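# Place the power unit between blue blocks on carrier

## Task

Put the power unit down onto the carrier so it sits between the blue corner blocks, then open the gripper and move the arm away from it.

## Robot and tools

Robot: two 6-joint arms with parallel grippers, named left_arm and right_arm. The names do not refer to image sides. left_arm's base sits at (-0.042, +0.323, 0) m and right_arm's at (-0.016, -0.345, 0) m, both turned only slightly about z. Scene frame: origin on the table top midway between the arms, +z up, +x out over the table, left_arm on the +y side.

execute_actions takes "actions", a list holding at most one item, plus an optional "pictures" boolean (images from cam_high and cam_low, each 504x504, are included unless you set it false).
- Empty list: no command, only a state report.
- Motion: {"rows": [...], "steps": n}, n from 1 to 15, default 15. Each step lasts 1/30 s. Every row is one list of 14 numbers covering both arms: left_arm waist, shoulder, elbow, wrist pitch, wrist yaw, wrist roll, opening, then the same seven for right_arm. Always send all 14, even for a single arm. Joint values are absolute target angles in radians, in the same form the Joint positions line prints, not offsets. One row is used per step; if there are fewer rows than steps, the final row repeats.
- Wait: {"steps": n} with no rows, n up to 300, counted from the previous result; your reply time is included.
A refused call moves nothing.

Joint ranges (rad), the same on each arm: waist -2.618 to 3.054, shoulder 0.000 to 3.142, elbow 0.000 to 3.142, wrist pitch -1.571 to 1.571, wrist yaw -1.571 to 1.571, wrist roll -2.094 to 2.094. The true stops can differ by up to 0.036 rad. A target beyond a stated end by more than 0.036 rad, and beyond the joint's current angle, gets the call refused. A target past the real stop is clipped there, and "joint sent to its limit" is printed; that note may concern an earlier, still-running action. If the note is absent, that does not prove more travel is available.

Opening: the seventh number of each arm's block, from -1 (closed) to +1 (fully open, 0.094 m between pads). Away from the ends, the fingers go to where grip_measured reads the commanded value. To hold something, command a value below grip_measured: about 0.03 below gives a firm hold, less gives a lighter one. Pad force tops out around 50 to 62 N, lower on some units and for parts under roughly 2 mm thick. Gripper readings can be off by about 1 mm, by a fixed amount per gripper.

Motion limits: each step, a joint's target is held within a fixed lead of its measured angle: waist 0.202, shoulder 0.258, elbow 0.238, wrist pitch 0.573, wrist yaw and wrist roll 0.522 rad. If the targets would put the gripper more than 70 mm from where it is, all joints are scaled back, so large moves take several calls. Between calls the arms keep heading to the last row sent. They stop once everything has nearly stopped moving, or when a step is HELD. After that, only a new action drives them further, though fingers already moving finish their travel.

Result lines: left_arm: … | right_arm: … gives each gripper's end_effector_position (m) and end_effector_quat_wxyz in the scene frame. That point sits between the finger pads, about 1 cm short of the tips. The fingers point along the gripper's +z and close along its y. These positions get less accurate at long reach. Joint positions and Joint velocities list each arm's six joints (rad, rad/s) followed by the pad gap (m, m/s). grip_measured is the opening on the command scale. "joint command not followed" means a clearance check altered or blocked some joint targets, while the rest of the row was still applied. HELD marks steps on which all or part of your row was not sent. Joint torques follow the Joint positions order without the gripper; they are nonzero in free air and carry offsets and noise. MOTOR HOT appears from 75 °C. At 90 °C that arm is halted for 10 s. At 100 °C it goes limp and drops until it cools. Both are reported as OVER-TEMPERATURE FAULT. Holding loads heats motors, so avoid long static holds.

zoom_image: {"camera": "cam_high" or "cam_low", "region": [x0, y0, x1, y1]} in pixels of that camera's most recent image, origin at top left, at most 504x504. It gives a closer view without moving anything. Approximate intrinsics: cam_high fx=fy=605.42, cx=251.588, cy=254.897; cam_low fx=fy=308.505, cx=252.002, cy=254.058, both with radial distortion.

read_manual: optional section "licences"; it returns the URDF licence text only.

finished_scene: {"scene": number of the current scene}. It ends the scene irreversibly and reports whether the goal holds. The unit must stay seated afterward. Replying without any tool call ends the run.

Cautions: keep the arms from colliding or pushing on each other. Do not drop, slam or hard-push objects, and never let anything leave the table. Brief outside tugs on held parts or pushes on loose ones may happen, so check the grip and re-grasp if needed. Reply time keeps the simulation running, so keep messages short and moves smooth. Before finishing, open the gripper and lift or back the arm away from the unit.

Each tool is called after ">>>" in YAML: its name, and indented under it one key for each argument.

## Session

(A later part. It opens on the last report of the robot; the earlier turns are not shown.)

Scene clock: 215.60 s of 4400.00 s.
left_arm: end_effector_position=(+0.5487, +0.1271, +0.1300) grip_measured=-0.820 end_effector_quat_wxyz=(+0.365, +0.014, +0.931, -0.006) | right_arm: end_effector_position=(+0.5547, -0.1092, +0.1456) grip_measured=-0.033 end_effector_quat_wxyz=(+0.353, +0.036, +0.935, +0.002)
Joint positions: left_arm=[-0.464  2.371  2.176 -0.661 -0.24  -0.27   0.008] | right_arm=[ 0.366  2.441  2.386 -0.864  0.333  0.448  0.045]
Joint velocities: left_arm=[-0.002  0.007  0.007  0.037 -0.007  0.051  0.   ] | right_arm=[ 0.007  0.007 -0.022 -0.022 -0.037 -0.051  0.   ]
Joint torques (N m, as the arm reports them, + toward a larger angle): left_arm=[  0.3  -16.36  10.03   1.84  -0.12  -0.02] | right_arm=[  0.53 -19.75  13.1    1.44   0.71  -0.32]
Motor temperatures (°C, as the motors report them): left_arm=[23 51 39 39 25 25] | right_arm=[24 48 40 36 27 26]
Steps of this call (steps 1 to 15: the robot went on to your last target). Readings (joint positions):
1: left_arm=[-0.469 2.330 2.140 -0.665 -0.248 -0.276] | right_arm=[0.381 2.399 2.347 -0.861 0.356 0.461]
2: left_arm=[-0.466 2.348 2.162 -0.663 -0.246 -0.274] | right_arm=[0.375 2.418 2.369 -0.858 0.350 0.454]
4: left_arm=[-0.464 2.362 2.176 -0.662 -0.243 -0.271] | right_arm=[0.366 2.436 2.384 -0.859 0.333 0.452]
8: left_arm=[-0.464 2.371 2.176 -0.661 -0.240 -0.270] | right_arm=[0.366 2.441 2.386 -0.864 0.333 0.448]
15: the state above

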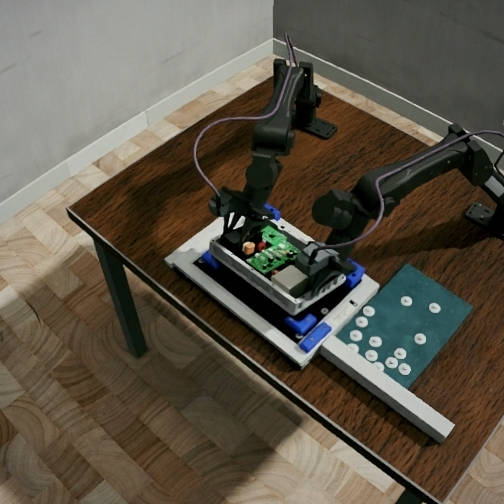

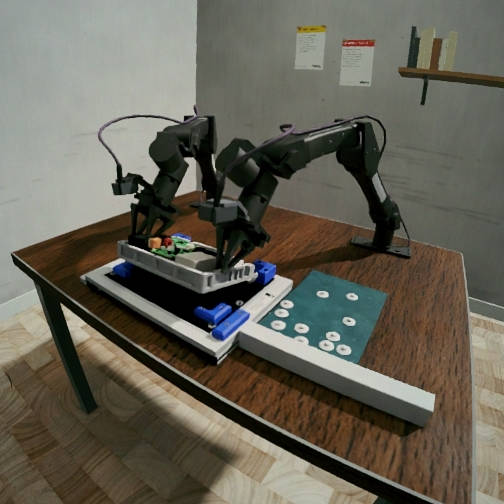

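>>> execute_actions:
  actions:
    - {"rows":[[-0.458,2.29,2.24,-0.62,-0.24,-0.275,-0.9,0.375,2.36,2.455,-0.8,0.4,0.4,-0.15],[-0.456,2.29,2.22,-0.62,-0.24,-0.28,-0.9,0.38,2.36,2.43,-0.8,0.4,0.4,-0.15],[-0.454,2.29,2.2,-0.62,-0.24,-0.285,-0.9,0.385,2.36,2.41,-0.8,0.4,0.4,-0.15],[-0.454,2.29,2.19,-0.62,-0.24,-0.29,-0.9,0.39,2.36,2.4,-0.8,0.4,0.4,-0.15],[-0.454,2.29,2.18,-0.62,-0.24,-0.29,-0.9,0.392,2.36,2.39,-0.8,0.4,0.4,-0.15],[-0.454,2.29,2.17,-0.62,-0.24,-0.29,-0.9,0.394,2.36,2.38,-0.8,0.4,0.4,-0.15],[-0.454,2.29,2.16,-0.62,-0.24,-0.29,-0.9,0.396,2.36,2.37,-0.8,0.4,0.4,-0.15],[-0.454,2.29,2.15,-0.62,-0.24,-0.29,-0.9,0.398,2.36,2.36,-0.8,0.4,0.4,-0.15],[-0.454,2.29,2.14,-0.62,-0.24,-0.29,-0.9,0.4,2.36,2.35,-0.8,0.4,0.4,-0.15],[-0.454,2.29,2.13,-0.62,-0.24,-0.29,-0.9,0.4,2.36,2.34,-0.8,0.4,0.4,-0.15]]}
  pictures: false

>>> execute_actions:
  actions:
    - {"steps":8}

>>> zoom_image:
  camera: "cam_high"
  region: [180,170,390,360]

>>> zoom_image:
  camera: "cam_low"
  region: [95,200,305,350]

Scene clock: 233.90 s of 4400.00 s.
left_arm: end_effector_position=(+0.5503, +0.1283, +0.1168) grip_measured=-0.820 end_effector_quat_wxyz=(+0.366, +0.010, +0.930, -0.009) | right_arm: end_effector_position=(+0.5545, -0.1073, +0.1375) grip_measured=-0.033 end_effector_quat_wxyz=(+0.359, +0.034, +0.933, -0.011)
Joint positions: left_arm=[-0.46   2.371  2.122 -0.602 -0.235 -0.274  0.008] | right_arm=[ 0.377  2.437  2.34  -0.821  0.366  0.445  0.045]
Joint velocities: left_arm=[ 0.007  0.017 -0.017 -0.037  0.007  0.037  0.   ] | right_arm=[ 0.032 -0.042 -0.027  0.007 -0.022 -0.037  0.   ]
Joint torques (N m, as the arm reports them, + toward a larger angle): left_arm=[  0.49 -16.97   5.82   1.35  -0.15  -0.17] | right_arm=[  1.81 -20.27   6.74   1.16   0.48  -0.42]
Motor temperatures (°C, as the motors report them): left_arm=[23 59 40 39 25 25] | right_arm=[24 54 40 36 27 26]
Steps of this call (steps 1 to 15: the robot went on to your last target; steps 16 to 90: nothing new was sent; then 14.80 s passed at rest; steps 91 to 105: all 15 steps of this action). Readings (joint positions):
91: left_arm=[-0.464 2.371 2.176 -0.661 -0.240 -0.270] | right_arm=[0.366 2.441 2.386 -0.864 0.333 0.448]
92: left_arm=[-0.464 2.371 2.176 -0.661 -0.240 -0.270] | right_arm=[0.366 2.441 2.386 -0.864 0.334 0.448]
94: left_arm=[-0.464 2.371 2.176 -0.661 -0.240 -0.271] | right_arm=[0.366 2.441 2.386 -0.864 0.335 0.448]
98: left_arm=[-0.464 2.371 2.155 -0.641 -0.240 -0.274] | right_arm=[0.369 2.440 2.368 -0.851 0.344 0.448]
105: the state above

Scene clock: 234.17 s of 4400.00 s.
left_arm: end_effector_position=(+0.5503, +0.1283, +0.1168) grip_measured=-0.820 end_effector_quat_wxyz=(+0.366, +0.010, +0.930, -0.009) | right_arm: end_effector_position=(+0.5542, -0.1075, +0.1378) grip_measured=-0.033 end_effector_quat_wxyz=(+0.360, +0.035, +0.932, -0.012)
Joint positions: left_arm=[-0.46   2.371  2.122 -0.602 -0.235 -0.274  0.008] | right_arm=[ 0.378  2.436  2.338 -0.821  0.369  0.445  0.045]
Joint velocities: left_arm=[-0.002 -0.012  0.012  0.022 -0.022 -0.037 -0.   ] | right_arm=[-0.002  0.007 -0.007  0.022  0.051 -0.066  0.001]
Joint torques (N m, as the arm reports them, + toward a larger angle): left_arm=[  0.49 -17.03   5.78   1.34  -0.14  -0.17] | right_arm=[  1.67 -20.63   6.92   1.14   0.47  -0.48]
Motor temperatures (°C, as the motors report them): left_arm=[23 59 40 39 25 25] | right_arm=[24 54 40 36 27 26]
Steps of this call (steps 1 to 8: the robot went on to your last target). Readings (joint positions):
1: left_arm=[-0.460 2.371 2.122 -0.602 -0.235 -0.274] | right_arm=[0.378 2.436 2.339 -0.821 0.367 0.445]
2: left_arm=[-0.460 2.371 2.122 -0.602 -0.235 -0.274] | right_arm=[0.378 2.436 2.339 -0.821 0.369 0.445]
4: left_arm=[-0.460 2.371 2.122 -0.602 -0.235 -0.274] | right_arm=[0.378 2.436 2.338 -0.821 0.369 0.445]
8: the state above

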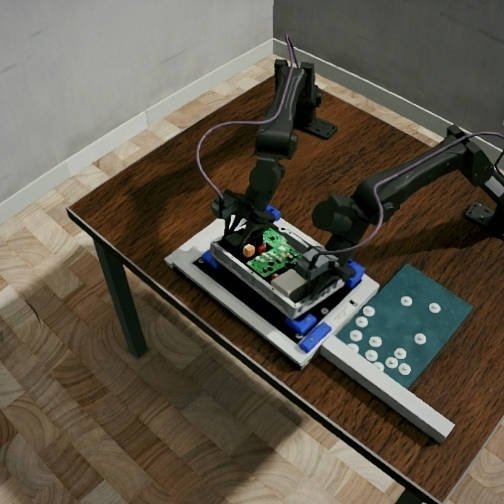

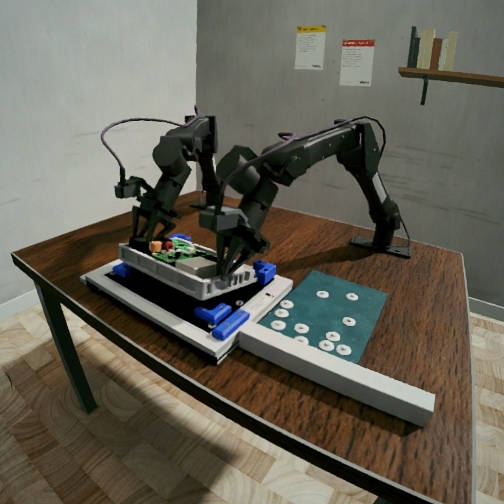

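Region (180, 170, 390, 360) of cam_high's 504x504 image, scaled by 2.400, with more detail than that image has; it fills the top 456 rows of this view, and the rest is white.

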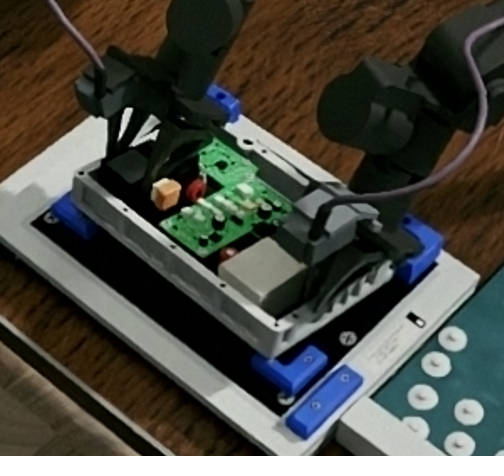

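Region (95, 200, 305, 350) of cam_low's 504x504 image, scaled by 2.400, with more detail than that image has; it fills the top 360 rows of this view, and the rest is white.

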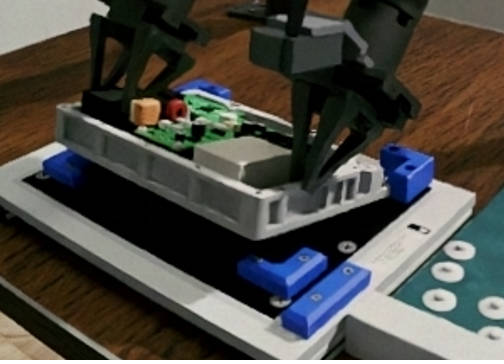

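>>> execute_actions:
  actions:
    - {"rows":[[-0.454,2.3,2.135,-0.62,-0.24,-0.29,-0.9,0.395,2.37,2.35,-0.8,0.4,0.4,-0.15],[-0.454,2.31,2.14,-0.62,-0.24,-0.29,-0.9,0.39,2.38,2.36,-0.8,0.4,0.4,-0.15],[-0.454,2.318,2.14,-0.62,-0.245,-0.295,-0.9,0.385,2.39,2.37,-0.8,0.4,0.4,-0.15],[-0.454,2.326,2.14,-0.62,-0.25,-0.3,-0.9,0.385,2.4,2.38,-0.8,0.4,0.4,-0.15],[-0.454,2.334,2.14,-0.62,-0.255,-0.305,-0.9,0.385,2.41,2.38,-0.8,0.4,0.4,-0.15],[-0.454,2.342,2.14,-0.62,-0.26,-0.31,-0.9,0.385,2.42,2.38,-0.8,0.4,0.4,-0.15],[-0.454,2.35,2.14,-0.62,-0.26,-0.31,-0.9,0.385,2.43,2.38,-0.8,0.4,0.4,-0.15],[-0.454,2.358,2.14,-0.62,-0.26,-0.31,-0.9,0.385,2.44,2.38,-0.8,0.4,0.4,-0.15],[-0.454,2.366,2.14,-0.62,-0.26,-0.31,-0.9,0.385,2.45,2.38,-0.8,0.4,0.4,-0.15],[-0.454,2.374,2.14,-0.62,-0.26,-0.31,-0.9,0.385,2.455,2.38,-0.8,0.4,0.4,-0.15]]}
  pictures: false

>>> execute_actions:
  actions:
    - {"steps":8}

>>> zoom_image:
  camera: "cam_high"
  region: [180,170,390,360]

>>> zoom_image:
  camera: "cam_low"
  region: [95,200,305,350]

Scene clock: 251.73 s of 4400.00 s.
left_arm: end_effector_position=(+0.5563, +0.1281, +0.0940) grip_measured=-0.820 end_effector_quat_wxyz=(+0.361, +0.005, +0.933, -0.009) | right_arm: end_effector_position=(+0.5607, -0.1073, +0.1181) grip_measured=-0.033 end_effector_quat_wxyz=(+0.358, +0.032, +0.933, -0.021)
Joint positions: left_arm=[-0.456  2.418  2.122 -0.568 -0.233 -0.285  0.008] | right_arm=[ 0.376  2.477  2.338 -0.789  0.38   0.436  0.045]
Joint velocities: left_arm=[ 0.012  0.007 -0.002 -0.037  0.051 -0.022 -0.001] | right_arm=[-0.007 -0.007  0.002  0.022 -0.051  0.022 -0.001]
Joint torques (N m, as the arm reports them, + toward a larger angle): left_arm=[  0.16 -14.82   6.34   1.    -0.44  -0.27] | right_arm=[  0.79 -16.45  10.15   0.88   0.41  -0.37]
Motor temperatures (°C, as the motors report them): left_arm=[23 63 37 37 25 25] | right_arm=[24 58 37 35 27 26]
Steps of this call (steps 1 to 15: the robot went on to your last target; steps 16 to 90: nothing new was sent; then 14.07 s passed at rest; steps 91 to 105: all 15 steps of this action). Readings (joint positions):
91: left_arm=[-0.460 2.371 2.122 -0.602 -0.235 -0.274] | right_arm=[0.378 2.436 2.338 -0.821 0.369 0.445]
92: left_arm=[-0.460 2.371 2.122 -0.602 -0.235 -0.274] | right_arm=[0.378 2.436 2.338 -0.821 0.369 0.445]
94: left_arm=[-0.460 2.371 2.122 -0.602 -0.235 -0.276] | right_arm=[0.378 2.436 2.338 -0.821 0.369 0.445]
98: left_arm=[-0.460 2.382 2.122 -0.597 -0.237 -0.282] | right_arm=[0.378 2.446 2.338 -0.813 0.372 0.443]
105: the state above

Scene clock: 252.00 s of 4400.00 s.
left_arm: end_effector_position=(+0.5562, +0.1279, +0.0940) grip_measured=-0.820 end_effector_quat_wxyz=(+0.360, +0.005, +0.933, -0.010) | right_arm: end_effector_position=(+0.5607, -0.1074, +0.1181) grip_measured=-0.033 end_effector_quat_wxyz=(+0.358, +0.032, +0.933, -0.021)
Joint positions: left_arm=[-0.456  2.418  2.122 -0.568 -0.232 -0.285  0.008] | right_arm=[ 0.376  2.477  2.338 -0.789  0.38   0.436  0.045]
Joint velocities: left_arm=[-0.002 -0.007  0.012  0.022 -0.051  0.066 -0.001] | right_arm=[ 0.022 -0.007 -0.012 -0.037 -0.066  0.066 -0.   ]
Joint torques (N m, as the arm reports them, + toward a larger angle): left_arm=[  0.17 -14.83   6.42   1.06  -0.39  -0.25] | right_arm=[  0.91 -16.58  10.02   0.98   0.38  -0.38]
Motor temperatures (°C, as the motors report them): left_arm=[23 63 37 37 25 25] | right_arm=[24 57 37 35 27 26]
Steps of this call (steps 1 to 8: the robot went on to your last target). Readings (joint positions):
1: left_arm=[-0.456 2.418 2.122 -0.568 -0.232 -0.285] | right_arm=[0.376 2.477 2.338 -0.789 0.380 0.436]
2: left_arm=[-0.456 2.418 2.122 -0.568 -0.232 -0.285] | right_arm=[0.376 2.477 2.338 -0.789 0.380 0.436]
4: left_arm=[-0.456 2.418 2.122 -0.568 -0.232 -0.285] | right_arm=[0.376 2.477 2.338 -0.789 0.380 0.436]
8: the state above

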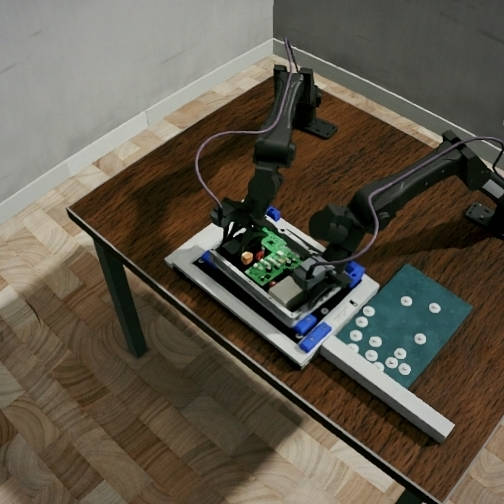

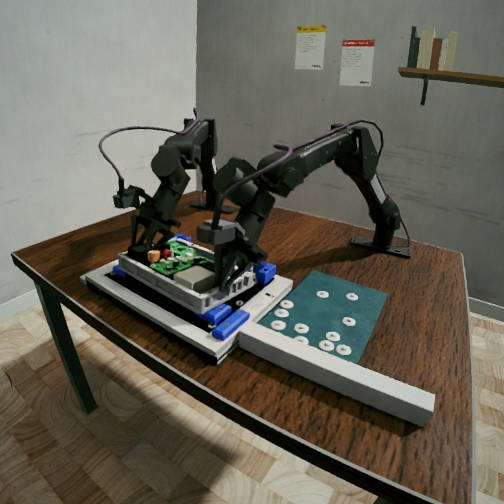

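Region (180, 170, 390, 360) of cam_high's 504x504 image, scaled by 2.400, with more detail than that image has; it fills the top 456 rows of this view, and the rest is white.

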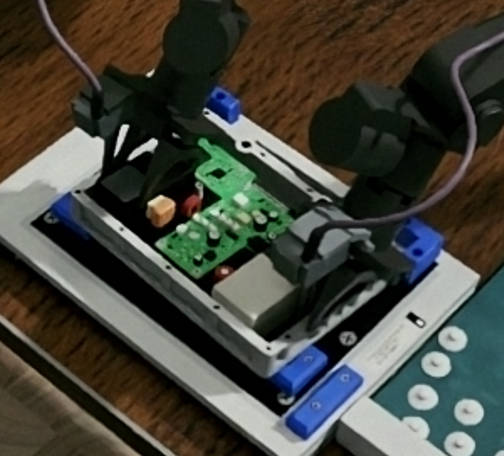

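Region (95, 200, 305, 350) of cam_low's 504x504 image, scaled by 2.400, with more detail than that image has; it fills the top 360 rows of this view, and the rest is white.

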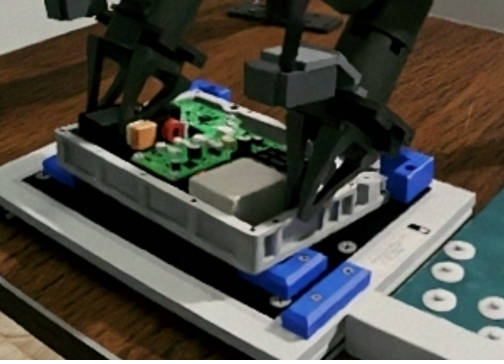

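>>> execute_actions:
  actions:
    - {"rows":[[-0.455,2.355,2.14,-0.62,-0.26,-0.31,-0.9,0.388,2.43,2.372,-0.8,0.4,0.4,-0.15],[-0.456,2.335,2.14,-0.62,-0.26,-0.31,-0.9,0.39,2.405,2.365,-0.8,0.4,0.4,-0.15],[-0.457,2.32,2.135,-0.62,-0.26,-0.31,-0.9,0.392,2.385,2.358,-0.8,0.4,0.4,-0.15],[-0.458,2.312,2.123,-0.62,-0.26,-0.31,-0.9,0.394,2.378,2.35,-0.8,0.4,0.4,-0.15],[-0.459,2.304,2.111,-0.62,-0.26,-0.31,-0.9,0.396,2.372,2.342,-0.8,0.4,0.4,-0.15],[-0.46,2.296,2.099,-0.62,-0.26,-0.31,-0.9,0.398,2.366,2.334,-0.8,0.4,0.4,-0.15],[-0.461,2.288,2.087,-0.62,-0.26,-0.31,-0.9,0.4,2.36,2.326,-0.8,0.4,0.4,-0.15],[-0.462,2.28,2.075,-0.62,-0.26,-0.31,-0.9,0.402,2.354,2.318,-0.8,0.4,0.4,-0.15],[-0.463,2.272,2.063,-0.62,-0.26,-0.31,-0.9,0.404,2.348,2.31,-0.8,0.4,0.4,-0.15],[-0.465,2.265,2.05,-0.62,-0.26,-0.31,-0.9,0.406,2.345,2.3,-0.8,0.4,0.4,-0.15]]}
  pictures: false

>>> execute_actions:
  actions:
    - {"steps":8}

>>> zoom_image:
  camera: "cam_high"
  region: [180,170,390,360]

>>> zoom_image:
  camera: "cam_low"
  region: [95,200,305,350]

Scene clock: 272.43 s of 4400.00 s.
left_arm: end_effector_position=(+0.5494, +0.1290, +0.1108) grip_measured=-0.820 end_effector_quat_wxyz=(+0.371, +0.004, +0.928, -0.017) | right_arm: end_effector_position=(+0.5517, -0.1066, +0.1390) grip_measured=-0.033 end_effector_quat_wxyz=(+0.367, +0.030, +0.930, -0.021)
Joint positions: left_arm=[-0.458  2.353  2.058 -0.543 -0.227 -0.286  0.008] | right_arm=[ 0.388  2.417  2.301 -0.795  0.394  0.436  0.045]
Joint velocities: left_arm=[ 0.012 -0.007 -0.017  0.11   0.007  0.051 -0.001] | right_arm=[-0.012  0.002 -0.012 -0.022 -0.022 -0.051  0.001]
Joint torques (N m, as the arm reports them, + toward a larger angle): left_arm=[ -0.61 -17.31   4.75   0.8   -0.42  -0.21] | right_arm=[  1.25 -20.08   6.75   1.     0.29  -0.33]
Motor temperatures (°C, as the motors report them): left_arm=[23 61 36 35 25 25] | right_arm=[24 54 38 34 26 26]
Steps of this call (steps 1 to 15: the robot went on to your last target; steps 16 to 90: nothing new was sent; then 16.93 s passed at rest; steps 91 to 105: all 15 steps of this action). Readings (joint positions):
91: left_arm=[-0.456 2.418 2.122 -0.568 -0.232 -0.285] | right_arm=[0.376 2.477 2.338 -0.789 0.380 0.436]
92: left_arm=[-0.456 2.418 2.122 -0.568 -0.232 -0.285] | right_arm=[0.376 2.475 2.338 -0.789 0.380 0.436]
94: left_arm=[-0.456 2.414 2.122 -0.570 -0.231 -0.285] | right_arm=[0.376 2.471 2.338 -0.792 0.380 0.436]
98: left_arm=[-0.456 2.388 2.096 -0.561 -0.229 -0.285] | right_arm=[0.381 2.448 2.325 -0.796 0.385 0.436]
105: the state above

Scene clock: 272.70 s of 4400.00 s.
left_arm: end_effector_position=(+0.5497, +0.1289, +0.1106) grip_measured=-0.820 end_effector_quat_wxyz=(+0.372, +0.004, +0.928, -0.017) | right_arm: end_effector_position=(+0.5520, -0.1064, +0.1388) grip_measured=-0.033 end_effector_quat_wxyz=(+0.367, +0.030, +0.929, -0.020)
Joint positions: left_arm=[-0.458  2.353  2.056 -0.539 -0.227 -0.286  0.008] | right_arm=[ 0.388  2.417  2.299 -0.792  0.394  0.436  0.045]
Joint velocities: left_arm=[-0.017 -0.027 -0.007 -0.022 -0.051  0.022 -0.001] | right_arm=[ 0.007  0.012  0.002 -0.037 -0.066 -0.037  0.   ]
Joint torques (N m, as the arm reports them, + toward a larger angle): left_arm=[ -0.62 -17.35   4.85   0.82  -0.45  -0.25] | right_arm=[  1.55 -20.09   7.01   0.95   0.33  -0.37]
Motor temperatures (°C, as the motors report them): left_arm=[23 62 36 35 25 25] | right_arm=[24 54 38 34 26 26]
Steps of this call (steps 1 to 8: the robot went on to your last target). Readings (joint positions):
1: left_arm=[-0.458 2.353 2.057 -0.541 -0.227 -0.286] | right_arm=[0.388 2.417 2.300 -0.794 0.394 0.436]
2: left_arm=[-0.458 2.353 2.056 -0.540 -0.227 -0.286] | right_arm=[0.388 2.417 2.299 -0.793 0.394 0.436]
4: left_arm=[-0.458 2.353 2.056 -0.539 -0.227 -0.286] | right_arm=[0.388 2.417 2.299 -0.792 0.394 0.436]
8: the state above

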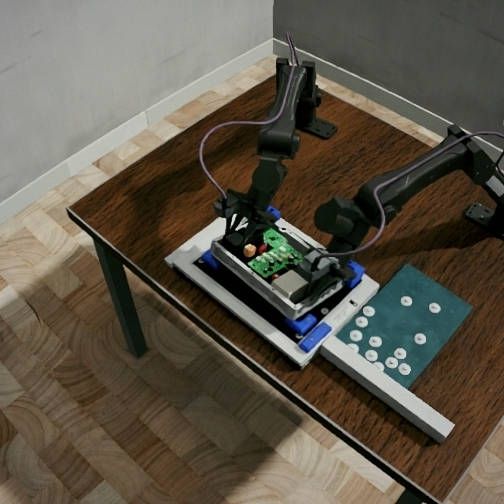

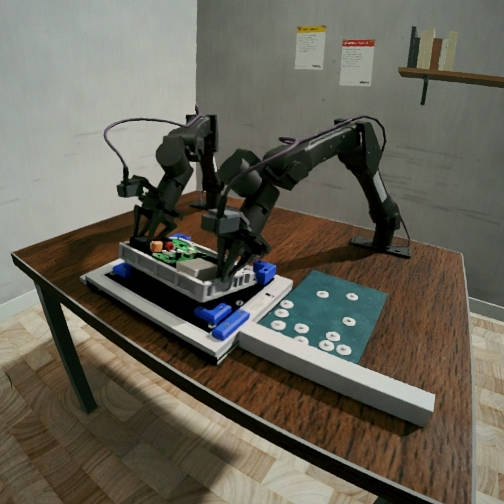

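Region (180, 170, 390, 360) of cam_high's 504x504 image, scaled by 2.400, with more detail than that image has; it fills the top 456 rows of this view, and the rest is white.

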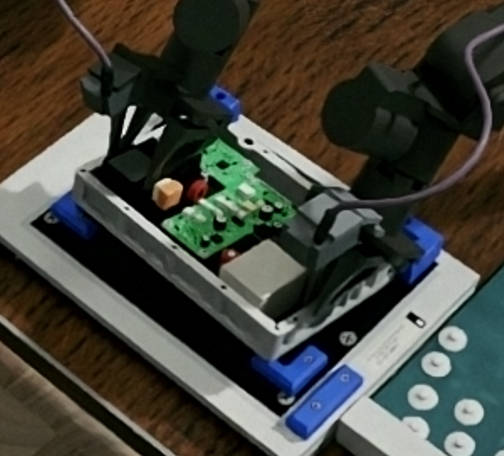

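Region (95, 200, 305, 350) of cam_low's 504x504 image, scaled by 2.400, with more detail than that image has; it fills the top 360 rows of this view, and the rest is white.

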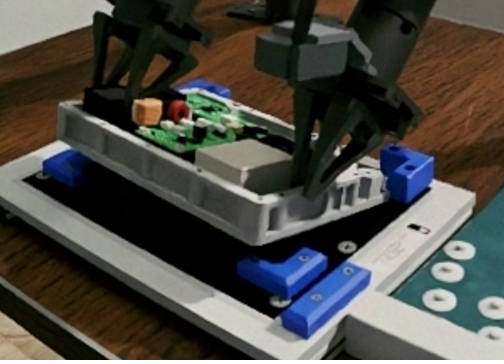

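>>> execute_actions:
  actions:
    - {"rows":[[-0.458,2.285,2.065,-0.6,-0.25,-0.3,-0.9,0.4,2.36,2.31,-0.79,0.4,0.41,-0.15],[-0.458,2.30,2.08,-0.58,-0.24,-0.29,-0.9,0.394,2.375,2.32,-0.78,0.4,0.42,-0.15],[-0.458,2.312,2.08,-0.56,-0.235,-0.286,-0.9,0.388,2.387,2.33,-0.77,0.4,0.43,-0.15],[-0.458,2.322,2.08,-0.54,-0.235,-0.286,-0.9,0.385,2.397,2.33,-0.76,0.4,0.43,-0.15],[-0.458,2.332,2.08,-0.52,-0.235,-0.286,-0.9,0.385,2.407,2.33,-0.75,0.4,0.43,-0.15],[-0.458,2.342,2.08,-0.51,-0.235,-0.286,-0.9,0.385,2.417,2.33,-0.75,0.4,0.43,-0.15],[-0.458,2.352,2.08,-0.5,-0.235,-0.286,-0.9,0.385,2.427,2.33,-0.75,0.4,0.43,-0.15],[-0.458,2.362,2.08,-0.5,-0.235,-0.286,-0.9,0.385,2.437,2.33,-0.75,0.4,0.43,-0.15],[-0.458,2.372,2.08,-0.5,-0.235,-0.286,-0.9,0.385,2.447,2.33,-0.75,0.4,0.43,-0.15],[-0.458,2.382,2.08,-0.5,-0.235,-0.286,-0.9,0.385,2.455,2.33,-0.75,0.4,0.43,-0.15],[-0.458,2.385,2.08,-0.5,-0.235,-0.286,-0.9,0.385,2.455,2.33,-0.75,0.4,0.43,-0.15],[-0.458,2.385,2.08,-0.5,-0.235,-0.286,-0.9,0.385,2.455,2.33,-0.75,0.4,0.43,-0.15],[-0.458,2.385,2.08,-0.5,-0.235,-0.286,-0.9,0.385,2.455,2.33,-0.75,0.4,0.43,-0.15],[-0.458,2.385,2.08,-0.5,-0.235,-0.286,-0.5,0.385,2.455,2.33,-0.75,0.4,0.43,-0.15]]}
  pictures: false

>>> execute_actions:
  actions:
    - {"steps":8}

>>> zoom_image:
  camera: "cam_low"
  region: [180,230,300,330]

Scene clock: 297.03 s of 4400.00 s.
left_arm: end_effector_position=(+0.5567, +0.1268, +0.0917) grip_measured=-0.534 end_effector_quat_wxyz=(+0.373, +0.009, +0.928, -0.015) | right_arm: end_effector_position=(+0.5606, -0.1084, +0.1154) grip_measured=-0.033 end_effector_quat_wxyz=(+0.361, +0.037, +0.931, -0.021)
Joint positions: left_arm=[-0.457  2.396  2.056 -0.494 -0.228 -0.274  0.022] | right_arm=[ 0.377  2.464  2.299 -0.757  0.387  0.444  0.045]
Joint velocities: left_arm=[-0.017  0.002 -0.007 -0.037 -0.007 -0.081  0.066] | right_arm=[-0.017 -0.017 -0.002 -0.066 -0.095  0.037 -0.   ]
Joint torques (N m, as the arm reports them, + toward a larger angle): left_arm=[ -0.1  -12.68   6.87   1.54  -0.15  -0.05] | right_arm=[  0.73 -15.46   9.24   1.04   0.4   -0.06]
Motor temperatures (°C, as the motors report them): left_arm=[23 67 35 34 25 25] | right_arm=[24 59 37 34 26 26]
Steps of this call (steps 1 to 15: the robot went on to your last target; steps 16 to 90: nothing new was sent; then 20.83 s passed at rest; steps 91 to 105: all 15 steps of this action). Readings (joint positions):
91: left_arm=[-0.458 2.353 2.056 -0.538 -0.227 -0.286] | right_arm=[0.388 2.417 2.299 -0.792 0.394 0.436]
92: left_arm=[-0.458 2.353 2.056 -0.538 -0.227 -0.285] | right_arm=[0.388 2.417 2.299 -0.791 0.394 0.436]
94: left_arm=[-0.458 2.355 2.056 -0.535 -0.226 -0.283] | right_arm=[0.388 2.420 2.299 -0.789 0.394 0.437]
98: left_arm=[-0.458 2.375 2.056 -0.515 -0.226 -0.277] | right_arm=[0.383 2.440 2.299 -0.776 0.391 0.440]
105: the state above

Scene clock: 297.30 s of 4400.00 s.
left_arm: end_effector_position=(+0.5563, +0.1269, +0.0913) grip_measured=-0.501 end_effector_quat_wxyz=(+0.372, +0.007, +0.928, -0.015) | right_arm: end_effector_position=(+0.5606, -0.1084, +0.1154) grip_measured=-0.033 end_effector_quat_wxyz=(+0.361, +0.037, +0.931, -0.021)
Joint positions: left_arm=[-0.457  2.396  2.056 -0.496 -0.228 -0.28   0.023] | right_arm=[ 0.377  2.464  2.299 -0.757  0.387  0.444  0.045]
Joint velocities: left_arm=[ 0.012 -0.012 -0.012  0.022 -0.051 -0.125 -0.   ] | right_arm=[-0.017 -0.002 -0.022 -0.007  0.037  0.022 -0.001]
Joint torques (N m, as the arm reports them, + toward a larger angle): left_arm=[ -0.06 -12.62   6.85   1.51  -0.16  -0.08] | right_arm=[  0.7  -15.75   9.38   1.     0.33  -0.15]
Motor temperatures (°C, as the motors report them): left_arm=[23 67 35 34 25 25] | right_arm=[24 59 37 34 26 26]
Steps of this call (steps 1 to 8: the robot went on to your last target). Readings (joint positions):
1: left_arm=[-0.457 2.396 2.056 -0.495 -0.228 -0.276] | right_arm=[0.377 2.464 2.299 -0.757 0.387 0.444]
2: left_arm=[-0.457 2.396 2.056 -0.496 -0.228 -0.277] | right_arm=[0.377 2.464 2.299 -0.757 0.387 0.444]
4: left_arm=[-0.457 2.396 2.056 -0.496 -0.228 -0.278] | right_arm=[0.377 2.464 2.299 -0.757 0.387 0.444]
8: the state above

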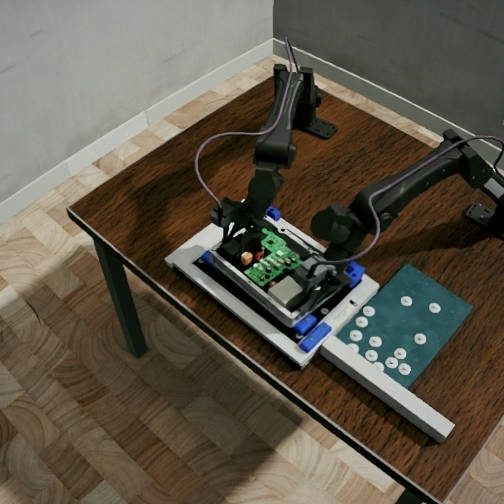

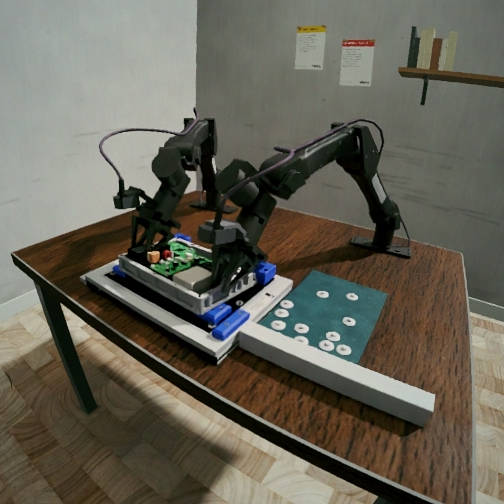

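Region (180, 230, 300, 330) of cam_low's 504x504 image, scaled by 4.200, with more detail than that image has.

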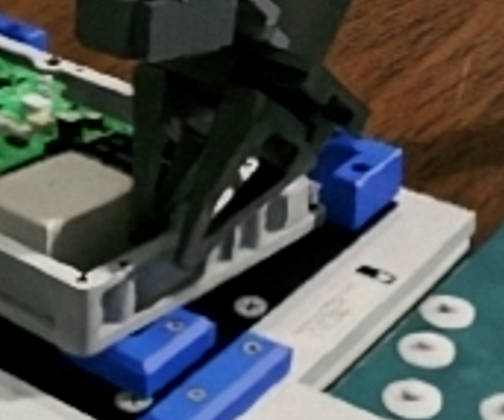

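>>> execute_actions:
  actions:
    - {"rows":[[-0.458,2.385,2.08,-0.5,-0.235,-0.27,-0.7,0.38,2.45,2.34,-0.74,0.4,0.43,-0.15],[-0.458,2.385,2.08,-0.5,-0.235,-0.27,-0.8,0.377,2.44,2.35,-0.73,0.4,0.43,-0.15],[-0.458,2.385,2.08,-0.5,-0.235,-0.27,-0.9,0.377,2.44,2.36,-0.72,0.4,0.43,-0.15],[-0.458,2.385,2.08,-0.5,-0.235,-0.27,-0.9,0.377,2.44,2.36,-0.72,0.4,0.43,-0.15],[-0.462,2.37,2.09,-0.48,-0.235,-0.28,-0.9,0.37,2.44,2.38,-0.71,0.39,0.42,-0.15],[-0.466,2.355,2.1,-0.47,-0.235,-0.29,-0.9,0.363,2.44,2.395,-0.7,0.39,0.41,-0.15],[-0.47,2.34,2.1,-0.46,-0.235,-0.3,-0.9,0.356,2.445,2.41,-0.7,0.39,0.4,-0.15],[-0.474,2.34,2.1,-0.46,-0.235,-0.31,-0.9,0.35,2.45,2.425,-0.7,0.39,0.39,-0.15],[-0.478,2.34,2.1,-0.46,-0.235,-0.32,-0.9,0.344,2.455,2.44,-0.7,0.39,0.38,-0.15]]}
  pictures: false

>>> execute_actions:
  actions:
    - {"steps":8}

>>> zoom_image:
  camera: "cam_low"
  region: [180,230,300,330]

>>> zoom_image:
  camera: "cam_high"
  region: [180,170,390,360]

Scene clock: 310.67 s of 4400.00 s.
left_arm: end_effector_position=(+0.5562, +0.1253, +0.0923) grip_measured=-0.818 end_effector_quat_wxyz=(+0.373, -0.005, +0.927, -0.020) | right_arm: end_effector_position=(+0.5693, -0.1101, +0.1182) grip_measured=-0.033 end_effector_quat_wxyz=(+0.360, +0.020, +0.933, -0.015)
Joint positions: left_arm=[-0.461  2.396  2.056 -0.494 -0.233 -0.307  0.009] | right_arm=[ 0.359  2.498  2.372 -0.784  0.353  0.4    0.045]
Joint velocities: left_arm=[-0.012 -0.007 -0.002 -0.081 -0.066 -0.066  0.   ] | right_arm=[-0.002 -0.002  0.017  0.007 -0.022 -0.051 -0.   ]
Joint torques (N m, as the arm reports them, + toward a larger angle): left_arm=[ -1.47 -15.5    8.14   1.84  -0.1   -0.06] | right_arm=[ -0.84 -18.32  12.36   1.64   0.59  -0.1 ]
Motor temperatures (°C, as the motors report them): left_arm=[23 62 35 35 25 25] | right_arm=[24 55 38 34 26 26]
Steps of this call (steps 1 to 15: the robot went on to your last target; steps 16 to 90: nothing new was sent; then 9.87 s passed at rest; steps 91 to 105: all 15 steps of this action). Readings (joint positions):
91: left_arm=[-0.457 2.396 2.056 -0.497 -0.228 -0.280] | right_arm=[0.377 2.464 2.299 -0.757 0.387 0.444]
92: left_arm=[-0.457 2.396 2.056 -0.497 -0.228 -0.279] | right_arm=[0.376 2.464 2.299 -0.756 0.387 0.444]
94: left_arm=[-0.457 2.396 2.056 -0.496 -0.228 -0.275] | right_arm=[0.376 2.464 2.303 -0.759 0.385 0.444]
98: left_arm=[-0.457 2.396 2.056 -0.496 -0.228 -0.281] | right_arm=[0.371 2.479 2.337 -0.778 0.375 0.435]
105: the state above

Scene clock: 310.93 s of 4400.00 s.
left_arm: end_effector_position=(+0.5562, +0.1253, +0.0923) grip_measured=-0.818 end_effector_quat_wxyz=(+0.373, -0.007, +0.927, -0.020) | right_arm: end_effector_position=(+0.5693, -0.1101, +0.1182) grip_measured=-0.033 end_effector_quat_wxyz=(+0.360, +0.020, +0.933, -0.015)
Joint positions: left_arm=[-0.461  2.396  2.056 -0.494 -0.233 -0.31   0.009] | right_arm=[ 0.359  2.498  2.372 -0.784  0.353  0.399  0.045]
Joint velocities: left_arm=[-0.002  0.017 -0.027  0.007 -0.022  0.022 -0.   ] | right_arm=[-0.007  0.022 -0.002 -0.022 -0.081 -0.066  0.001]
Joint torques (N m, as the arm reports them, + toward a larger angle): left_arm=[ -1.4  -15.5    8.13   1.85  -0.11  -0.12] | right_arm=[ -1.02 -18.52  12.28   1.7    0.61  -0.18]
Motor temperatures (°C, as the motors report them): left_arm=[23 62 35 35 25 25] | right_arm=[24 55 38 34 26 26]
Steps of this call (steps 1 to 8: the robot went on to your last target). Readings (joint positions):
1: left_arm=[-0.461 2.396 2.056 -0.494 -0.233 -0.308] | right_arm=[0.359 2.498 2.372 -0.784 0.353 0.399]
2: left_arm=[-0.461 2.396 2.056 -0.494 -0.233 -0.309] | right_arm=[0.359 2.498 2.372 -0.784 0.353 0.399]
4: left_arm=[-0.461 2.396 2.056 -0.494 -0.233 -0.309] | right_arm=[0.359 2.498 2.372 -0.784 0.353 0.399]
8: the state above

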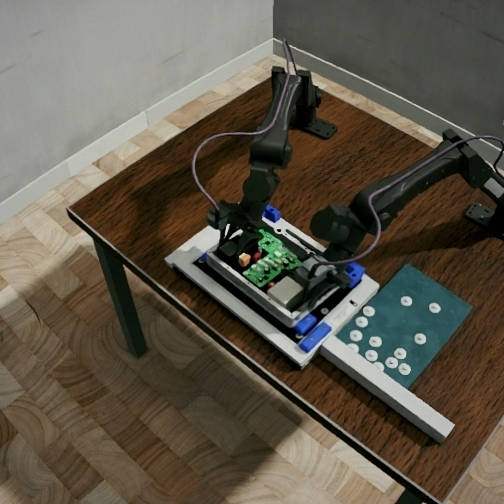

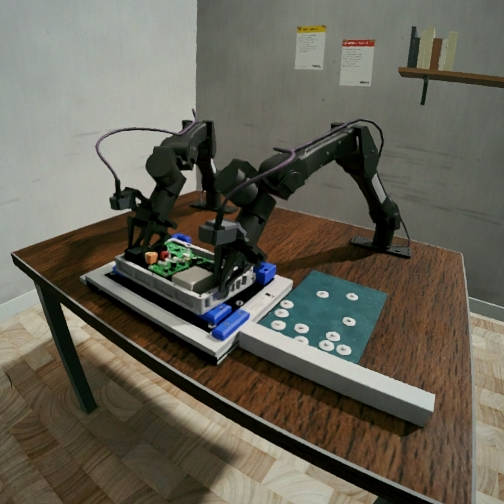

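Region (180, 230, 300, 330) of cam_low's 504x504 image, scaled by 4.200, with more detail than that image has.

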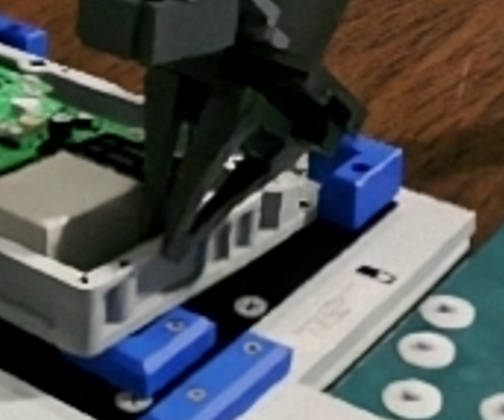

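Region (180, 170, 390, 360) of cam_high's 504x504 image, scaled by 2.400, with more detail than that image has; it fills the top 456 rows of this view, and the rest is white.

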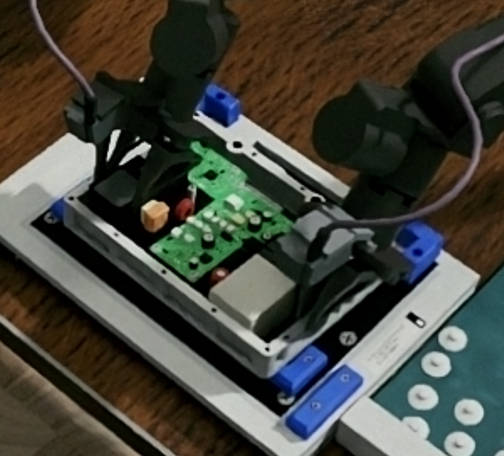

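>>> execute_actions:
  actions:
    - {"rows":[[-0.477,2.33,2.085,-0.462,-0.235,-0.32,-0.9,0.35,2.44,2.415,-0.71,0.39,0.385,-0.15],[-0.476,2.32,2.07,-0.464,-0.235,-0.32,-0.9,0.356,2.425,2.39,-0.72,0.39,0.39,-0.15],[-0.475,2.312,2.058,-0.466,-0.24,-0.32,-0.9,0.36,2.415,2.378,-0.73,0.39,0.39,-0.15],[-0.475,2.305,2.047,-0.468,-0.24,-0.32,-0.9,0.363,2.407,2.367,-0.74,0.39,0.39,-0.15],[-0.475,2.297,2.036,-0.47,-0.24,-0.32,-0.9,0.365,2.399,2.356,-0.75,0.39,0.39,-0.15],[-0.475,2.29,2.025,-0.47,-0.24,-0.32,-0.9,0.367,2.391,2.345,-0.75,0.39,0.39,-0.15],[-0.475,2.282,2.014,-0.47,-0.24,-0.32,-0.9,0.369,2.383,2.334,-0.75,0.39,0.39,-0.15],[-0.476,2.275,2.003,-0.47,-0.24,-0.32,-0.9,0.371,2.375,2.323,-0.75,0.39,0.39,-0.15],[-0.477,2.267,1.992,-0.47,-0.24,-0.32,-0.9,0.373,2.367,2.312,-0.75,0.39,0.39,-0.15],[-0.478,2.26,1.98,-0.47,-0.24,-0.32,-0.9,0.375,2.36,2.3,-0.75,0.39,0.39,-0.15]]}
  pictures: false

>>> execute_actions:
  actions:
    - {"steps":8}

>>> zoom_image:
  camera: "cam_high"
  region: [180,170,390,360]

Scene clock: 329.77 s of 4400.00 s.
left_arm: end_effector_position=(+0.5376, +0.1242, +0.0909) grip_measured=-0.818 end_effector_quat_wxyz=(+0.358, -0.006, +0.933, -0.021) | right_arm: end_effector_position=(+0.5528, -0.1104, +0.1168) grip_measured=-0.033 end_effector_quat_wxyz=(+0.342, +0.014, +0.939, -0.016)
Joint positions: left_arm=[-0.473  2.338  1.972 -0.5   -0.23  -0.327  0.009] | right_arm=[ 0.368  2.443  2.289 -0.795  0.342  0.405  0.045]
Joint velocities: left_arm=[-0.007 -0.017 -0.002  0.022  0.037 -0.022  0.   ] | right_arm=[ 0.012 -0.002 -0.007  0.037 -0.066  0.022  0.001]
Joint torques (N m, as the arm reports them, + toward a larger angle): left_arm=[ -0.36 -16.62   5.7    1.75  -0.22   0.05] | right_arm=[  0.32 -21.08   7.79   1.24   0.69  -0.13]
Motor temperatures (°C, as the motors report them): left_arm=[24 65 37 36 25 25] | right_arm=[24 58 40 36 26 26]
Steps of this call (steps 1 to 15: the robot went on to your last target; steps 16 to 90: nothing new was sent; then 15.33 s passed at rest; steps 91 to 105: all 15 steps of this action). Readings (joint positions):
91: left_arm=[-0.461 2.396 2.056 -0.494 -0.233 -0.310] | right_arm=[0.359 2.498 2.372 -0.784 0.353 0.399]
92: left_arm=[-0.461 2.396 2.056 -0.494 -0.233 -0.310] | right_arm=[0.359 2.498 2.372 -0.785 0.353 0.399]
94: left_arm=[-0.461 2.393 2.053 -0.495 -0.233 -0.311] | right_arm=[0.359 2.496 2.369 -0.785 0.352 0.399]
98: left_arm=[-0.467 2.371 2.017 -0.488 -0.230 -0.317] | right_arm=[0.360 2.472 2.332 -0.783 0.349 0.397]
105: the state above

Scene clock: 330.03 s of 4400.00 s.
left_arm: end_effector_position=(+0.5376, +0.1242, +0.0909) grip_measured=-0.818 end_effector_quat_wxyz=(+0.358, -0.006, +0.933, -0.021) | right_arm: end_effector_position=(+0.5528, -0.1104, +0.1168) grip_measured=-0.033 end_effector_quat_wxyz=(+0.342, +0.014, +0.939, -0.016)
Joint positions: left_arm=[-0.473  2.338  1.972 -0.5   -0.23  -0.327  0.009] | right_arm=[ 0.368  2.443  2.289 -0.795  0.342  0.405  0.045]
Joint velocities: left_arm=[ 0.002  0.002  0.017 -0.022 -0.007  0.007 -0.   ] | right_arm=[ 0.007  0.012  0.002 -0.081  0.022  0.066  0.001]
Joint torques (N m, as the arm reports them, + toward a larger angle): left_arm=[ -0.45 -16.61   5.71   1.77  -0.21   0.02] | right_arm=[  0.65 -21.17   7.81   1.35   0.69  -0.14]
Motor temperatures (°C, as the motors report them): left_arm=[24 65 37 36 25 25] | right_arm=[24 58 40 36 26 26]
Steps of this call (steps 1 to 8: the robot went on to your last target). Readings (joint positions):
1: left_arm=[-0.473 2.338 1.972 -0.500 -0.230 -0.327] | right_arm=[0.368 2.443 2.289 -0.795 0.342 0.405]
2: left_arm=[-0.473 2.338 1.972 -0.500 -0.230 -0.327] | right_arm=[0.368 2.443 2.289 -0.795 0.342 0.405]
4: left_arm=[-0.473 2.338 1.972 -0.500 -0.230 -0.327] | right_arm=[0.368 2.443 2.289 -0.795 0.342 0.405]
8: the state above

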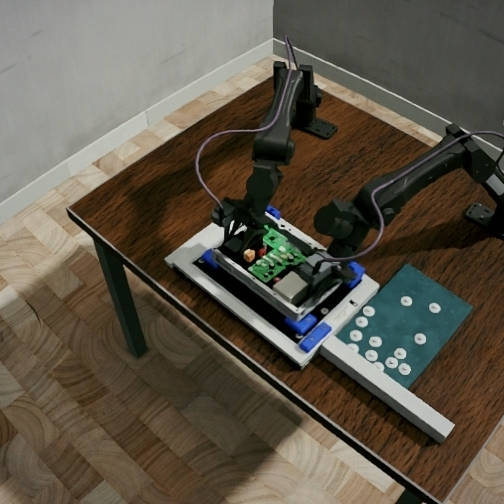

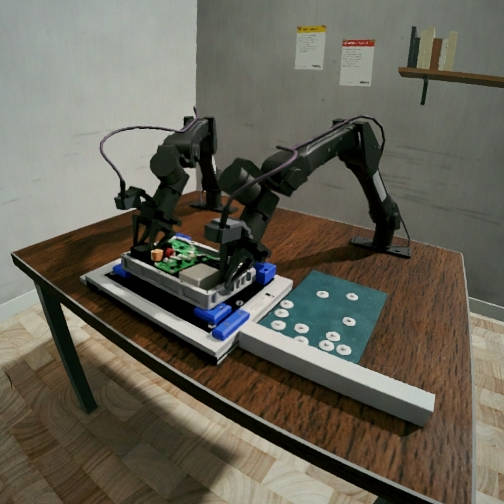

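Region (180, 170, 390, 360) of cam_high's 504x504 image, scaled by 2.400, with more detail than that image has; it fills the top 456 rows of this view, and the rest is white.

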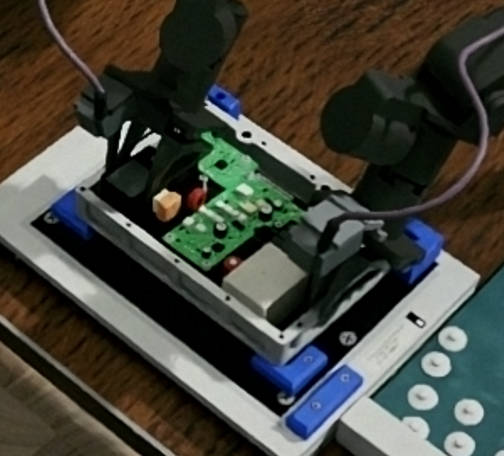

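Pull a bit more, then lower while keeping the pull.

>>> execute_actions:
  actions:
    - {"rows":[[-0.478,2.256,1.972,-0.47,-0.24,-0.32,-0.9,0.377,2.354,2.29,-0.75,0.39,0.4,-0.15],[-0.478,2.252,1.964,-0.47,-0.24,-0.32,-0.9,0.379,2.348,2.28,-0.75,0.39,0.4,-0.15],[-0.478,2.248,1.956,-0.47,-0.24,-0.32,-0.9,0.381,2.342,2.27,-0.75,0.39,0.4,-0.15],[-0.478,2.244,1.948,-0.47,-0.24,-0.32,-0.9,0.383,2.336,2.26,-0.75,0.39,0.4,-0.15],[-0.478,2.244,1.94,-0.47,-0.24,-0.32,-0.9,0.385,2.334,2.25,-0.75,0.39,0.4,-0.15],[-0.478,2.244,1.935,-0.47,-0.24,-0.32,-0.9,0.385,2.334,2.24,-0.75,0.39,0.4,-0.15]],"steps":10}
  pictures: false

>>> execute_actions:
  actions:
    - {"rows":[[-0.478,2.254,1.935,-0.475,-0.24,-0.32,-0.9,0.385,2.344,2.24,-0.755,0.39,0.4,-0.15],[-0.478,2.264,1.935,-0.48,-0.24,-0.32,-0.9,0.385,2.354,2.24,-0.76,0.385,0.4,-0.15],[-0.478,2.274,1.935,-0.48,-0.24,-0.32,-0.9,0.385,2.364,2.24,-0.765,0.38,0.4,-0.15],[-0.478,2.284,1.935,-0.48,-0.24,-0.32,-0.9,0.385,2.374,2.24,-0.77,0.375,0.4,-0.15],[-0.478,2.294,1.935,-0.48,-0.24,-0.32,-0.9,0.385,2.384,2.24,-0.77,0.37,0.4,-0.15],[-0.478,2.304,1.935,-0.48,-0.24,-0.32,-0.9,0.385,2.394,2.24,-0.77,0.365,0.4,-0.15],[-0.478,2.314,1.935,-0.48,-0.24,-0.32,-0.9,0.385,2.404,2.24,-0.77,0.36,0.4,-0.15],[-0.478,2.324,1.935,-0.48,-0.24,-0.32,-0.9,0.385,2.414,2.24,-0.77,0.36,0.4,-0.15],[-0.478,2.334,1.935,-0.48,-0.24,-0.32,-0.9,0.385,2.424,2.24,-0.77,0.36,0.4,-0.15]]}

>>> zoom_image:
  camera: "cam_low"
  region: [95,200,305,350]

Scene clock: 352.97 s of 4400.00 s.
left_arm: end_effector_position=(+0.5275, +0.1239, +0.0841) grip_measured=-0.818 end_effector_quat_wxyz=(+0.347, -0.004, +0.938, -0.020) | right_arm: end_effector_position=(+0.5431, -0.1097, +0.1097) grip_measured=-0.033 end_effector_quat_wxyz=(+0.331, +0.014, +0.943, -0.015)
Joint positions: left_arm=[-0.478  2.318  1.926 -0.5   -0.224 -0.332  0.009] | right_arm=[ 0.374  2.415  2.226 -0.784  0.335  0.419  0.045]
Joint velocities: left_arm=[-0.027 -0.012 -0.002  0.051 -0.037  0.051 -0.001] | right_arm=[ 0.012 -0.002 -0.11   0.095 -0.066 -0.007 -0.   ]
Joint torques (N m, as the arm reports them, + toward a larger angle): left_arm=[ -0.03 -16.21   5.75   1.73  -0.38   0.11] | right_arm=[  1.09 -20.54   8.2    1.04   0.83  -0.17]
Motor temperatures (°C, as the motors report them): left_arm=[23 69 36 37 25 25] | right_arm=[24 64 38 36 26 26]
Steps of this call (steps 1 to 15: the robot went on to your last target; steps 16 to 90: nothing new was sent; then 19.60 s passed at rest; steps 91 to 100: all 10 steps of this action). Readings (joint positions):
91: left_arm=[-0.473 2.338 1.972 -0.500 -0.230 -0.327] | right_arm=[0.368 2.443 2.289 -0.795 0.342 0.405]
92: left_arm=[-0.473 2.338 1.969 -0.499 -0.230 -0.327] | right_arm=[0.368 2.441 2.285 -0.793 0.342 0.406]
94: left_arm=[-0.474 2.330 1.957 -0.495 -0.229 -0.328] | right_arm=[0.369 2.431 2.268 -0.786 0.341 0.408]
98: left_arm=[-0.477 2.318 1.933 -0.498 -0.226 -0.330] | right_arm=[0.374 2.415 2.235 -0.788 0.341 0.416]
100: the state above

Scene clock: 353.47 s of 4400.00 s.
left_arm: end_effector_position=(+0.5277, +0.1238, +0.0773) grip_measured=-0.819 end_effector_quat_wxyz=(+0.343, -0.005, +0.939, -0.020) | right_arm: end_effector_position=(+0.5438, -0.1100, +0.1005) grip_measured=-0.033 end_effector_quat_wxyz=(+0.326, +0.013, +0.945, -0.018)
Joint positions: left_arm=[-0.478  2.331  1.926 -0.496 -0.224 -0.336  0.009] | right_arm=[ 0.374  2.431  2.225 -0.778  0.336  0.419  0.045]
Joint velocities: left_arm=[-0.002  0.002 -0.022 -0.081  0.037 -0.022 -0.   ] | right_arm=[-0.007  0.012 -0.012  0.125 -0.081 -0.022 -0.   ]
Joint torques (N m, as the arm reports them, + toward a larger angle): left_arm=[ -0.01 -11.29   5.74   1.62  -0.27   0.11] | right_arm=[  0.77 -14.87   7.87   0.91   0.43  -0.23]
Motor temperatures (°C, as the motors report them): left_arm=[23 68 36 37 25 25] | right_arm=[24 63 38 36 26 26]
Steps of this call (steps 1 to 15: all 15 steps of this action). Readings (joint positions):
1: left_arm=[-0.478 2.318 1.926 -0.499 -0.224 -0.332] | right_arm=[0.374 2.415 2.225 -0.782 0.335 0.419]
2: left_arm=[-0.478 2.318 1.926 -0.500 -0.224 -0.332] | right_arm=[0.374 2.415 2.225 -0.783 0.335 0.419]
4: left_arm=[-0.478 2.318 1.926 -0.500 -0.224 -0.332] | right_arm=[0.374 2.416 2.225 -0.783 0.335 0.419]
8: left_arm=[-0.478 2.327 1.926 -0.497 -0.224 -0.333] | right_arm=[0.374 2.426 2.225 -0.780 0.334 0.419]
15: the state above

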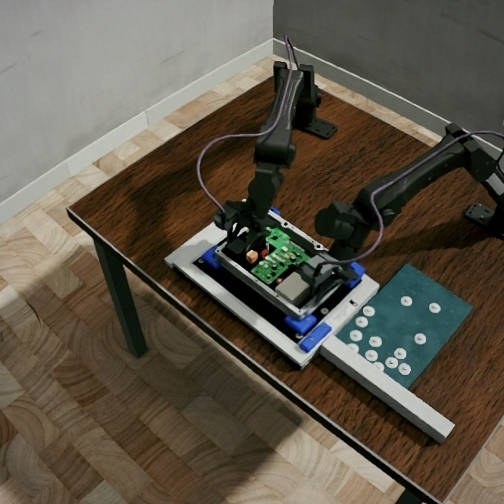

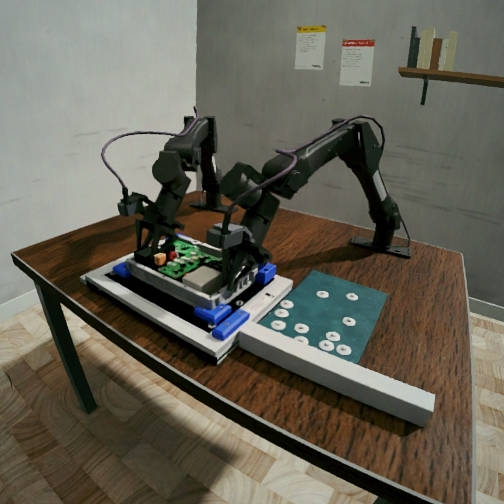

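Region (95, 200, 305, 350) of cam_low's 504x504 image, scaled by 2.400, with more detail than that image has; it fills the top 360 rows of this view, and the rest is white.

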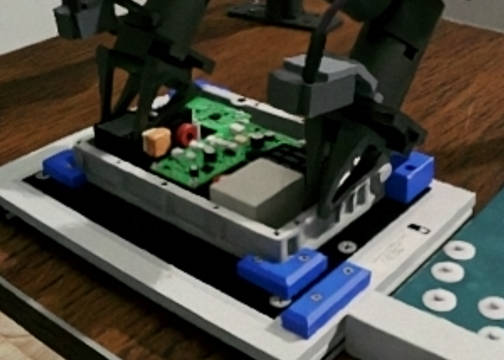

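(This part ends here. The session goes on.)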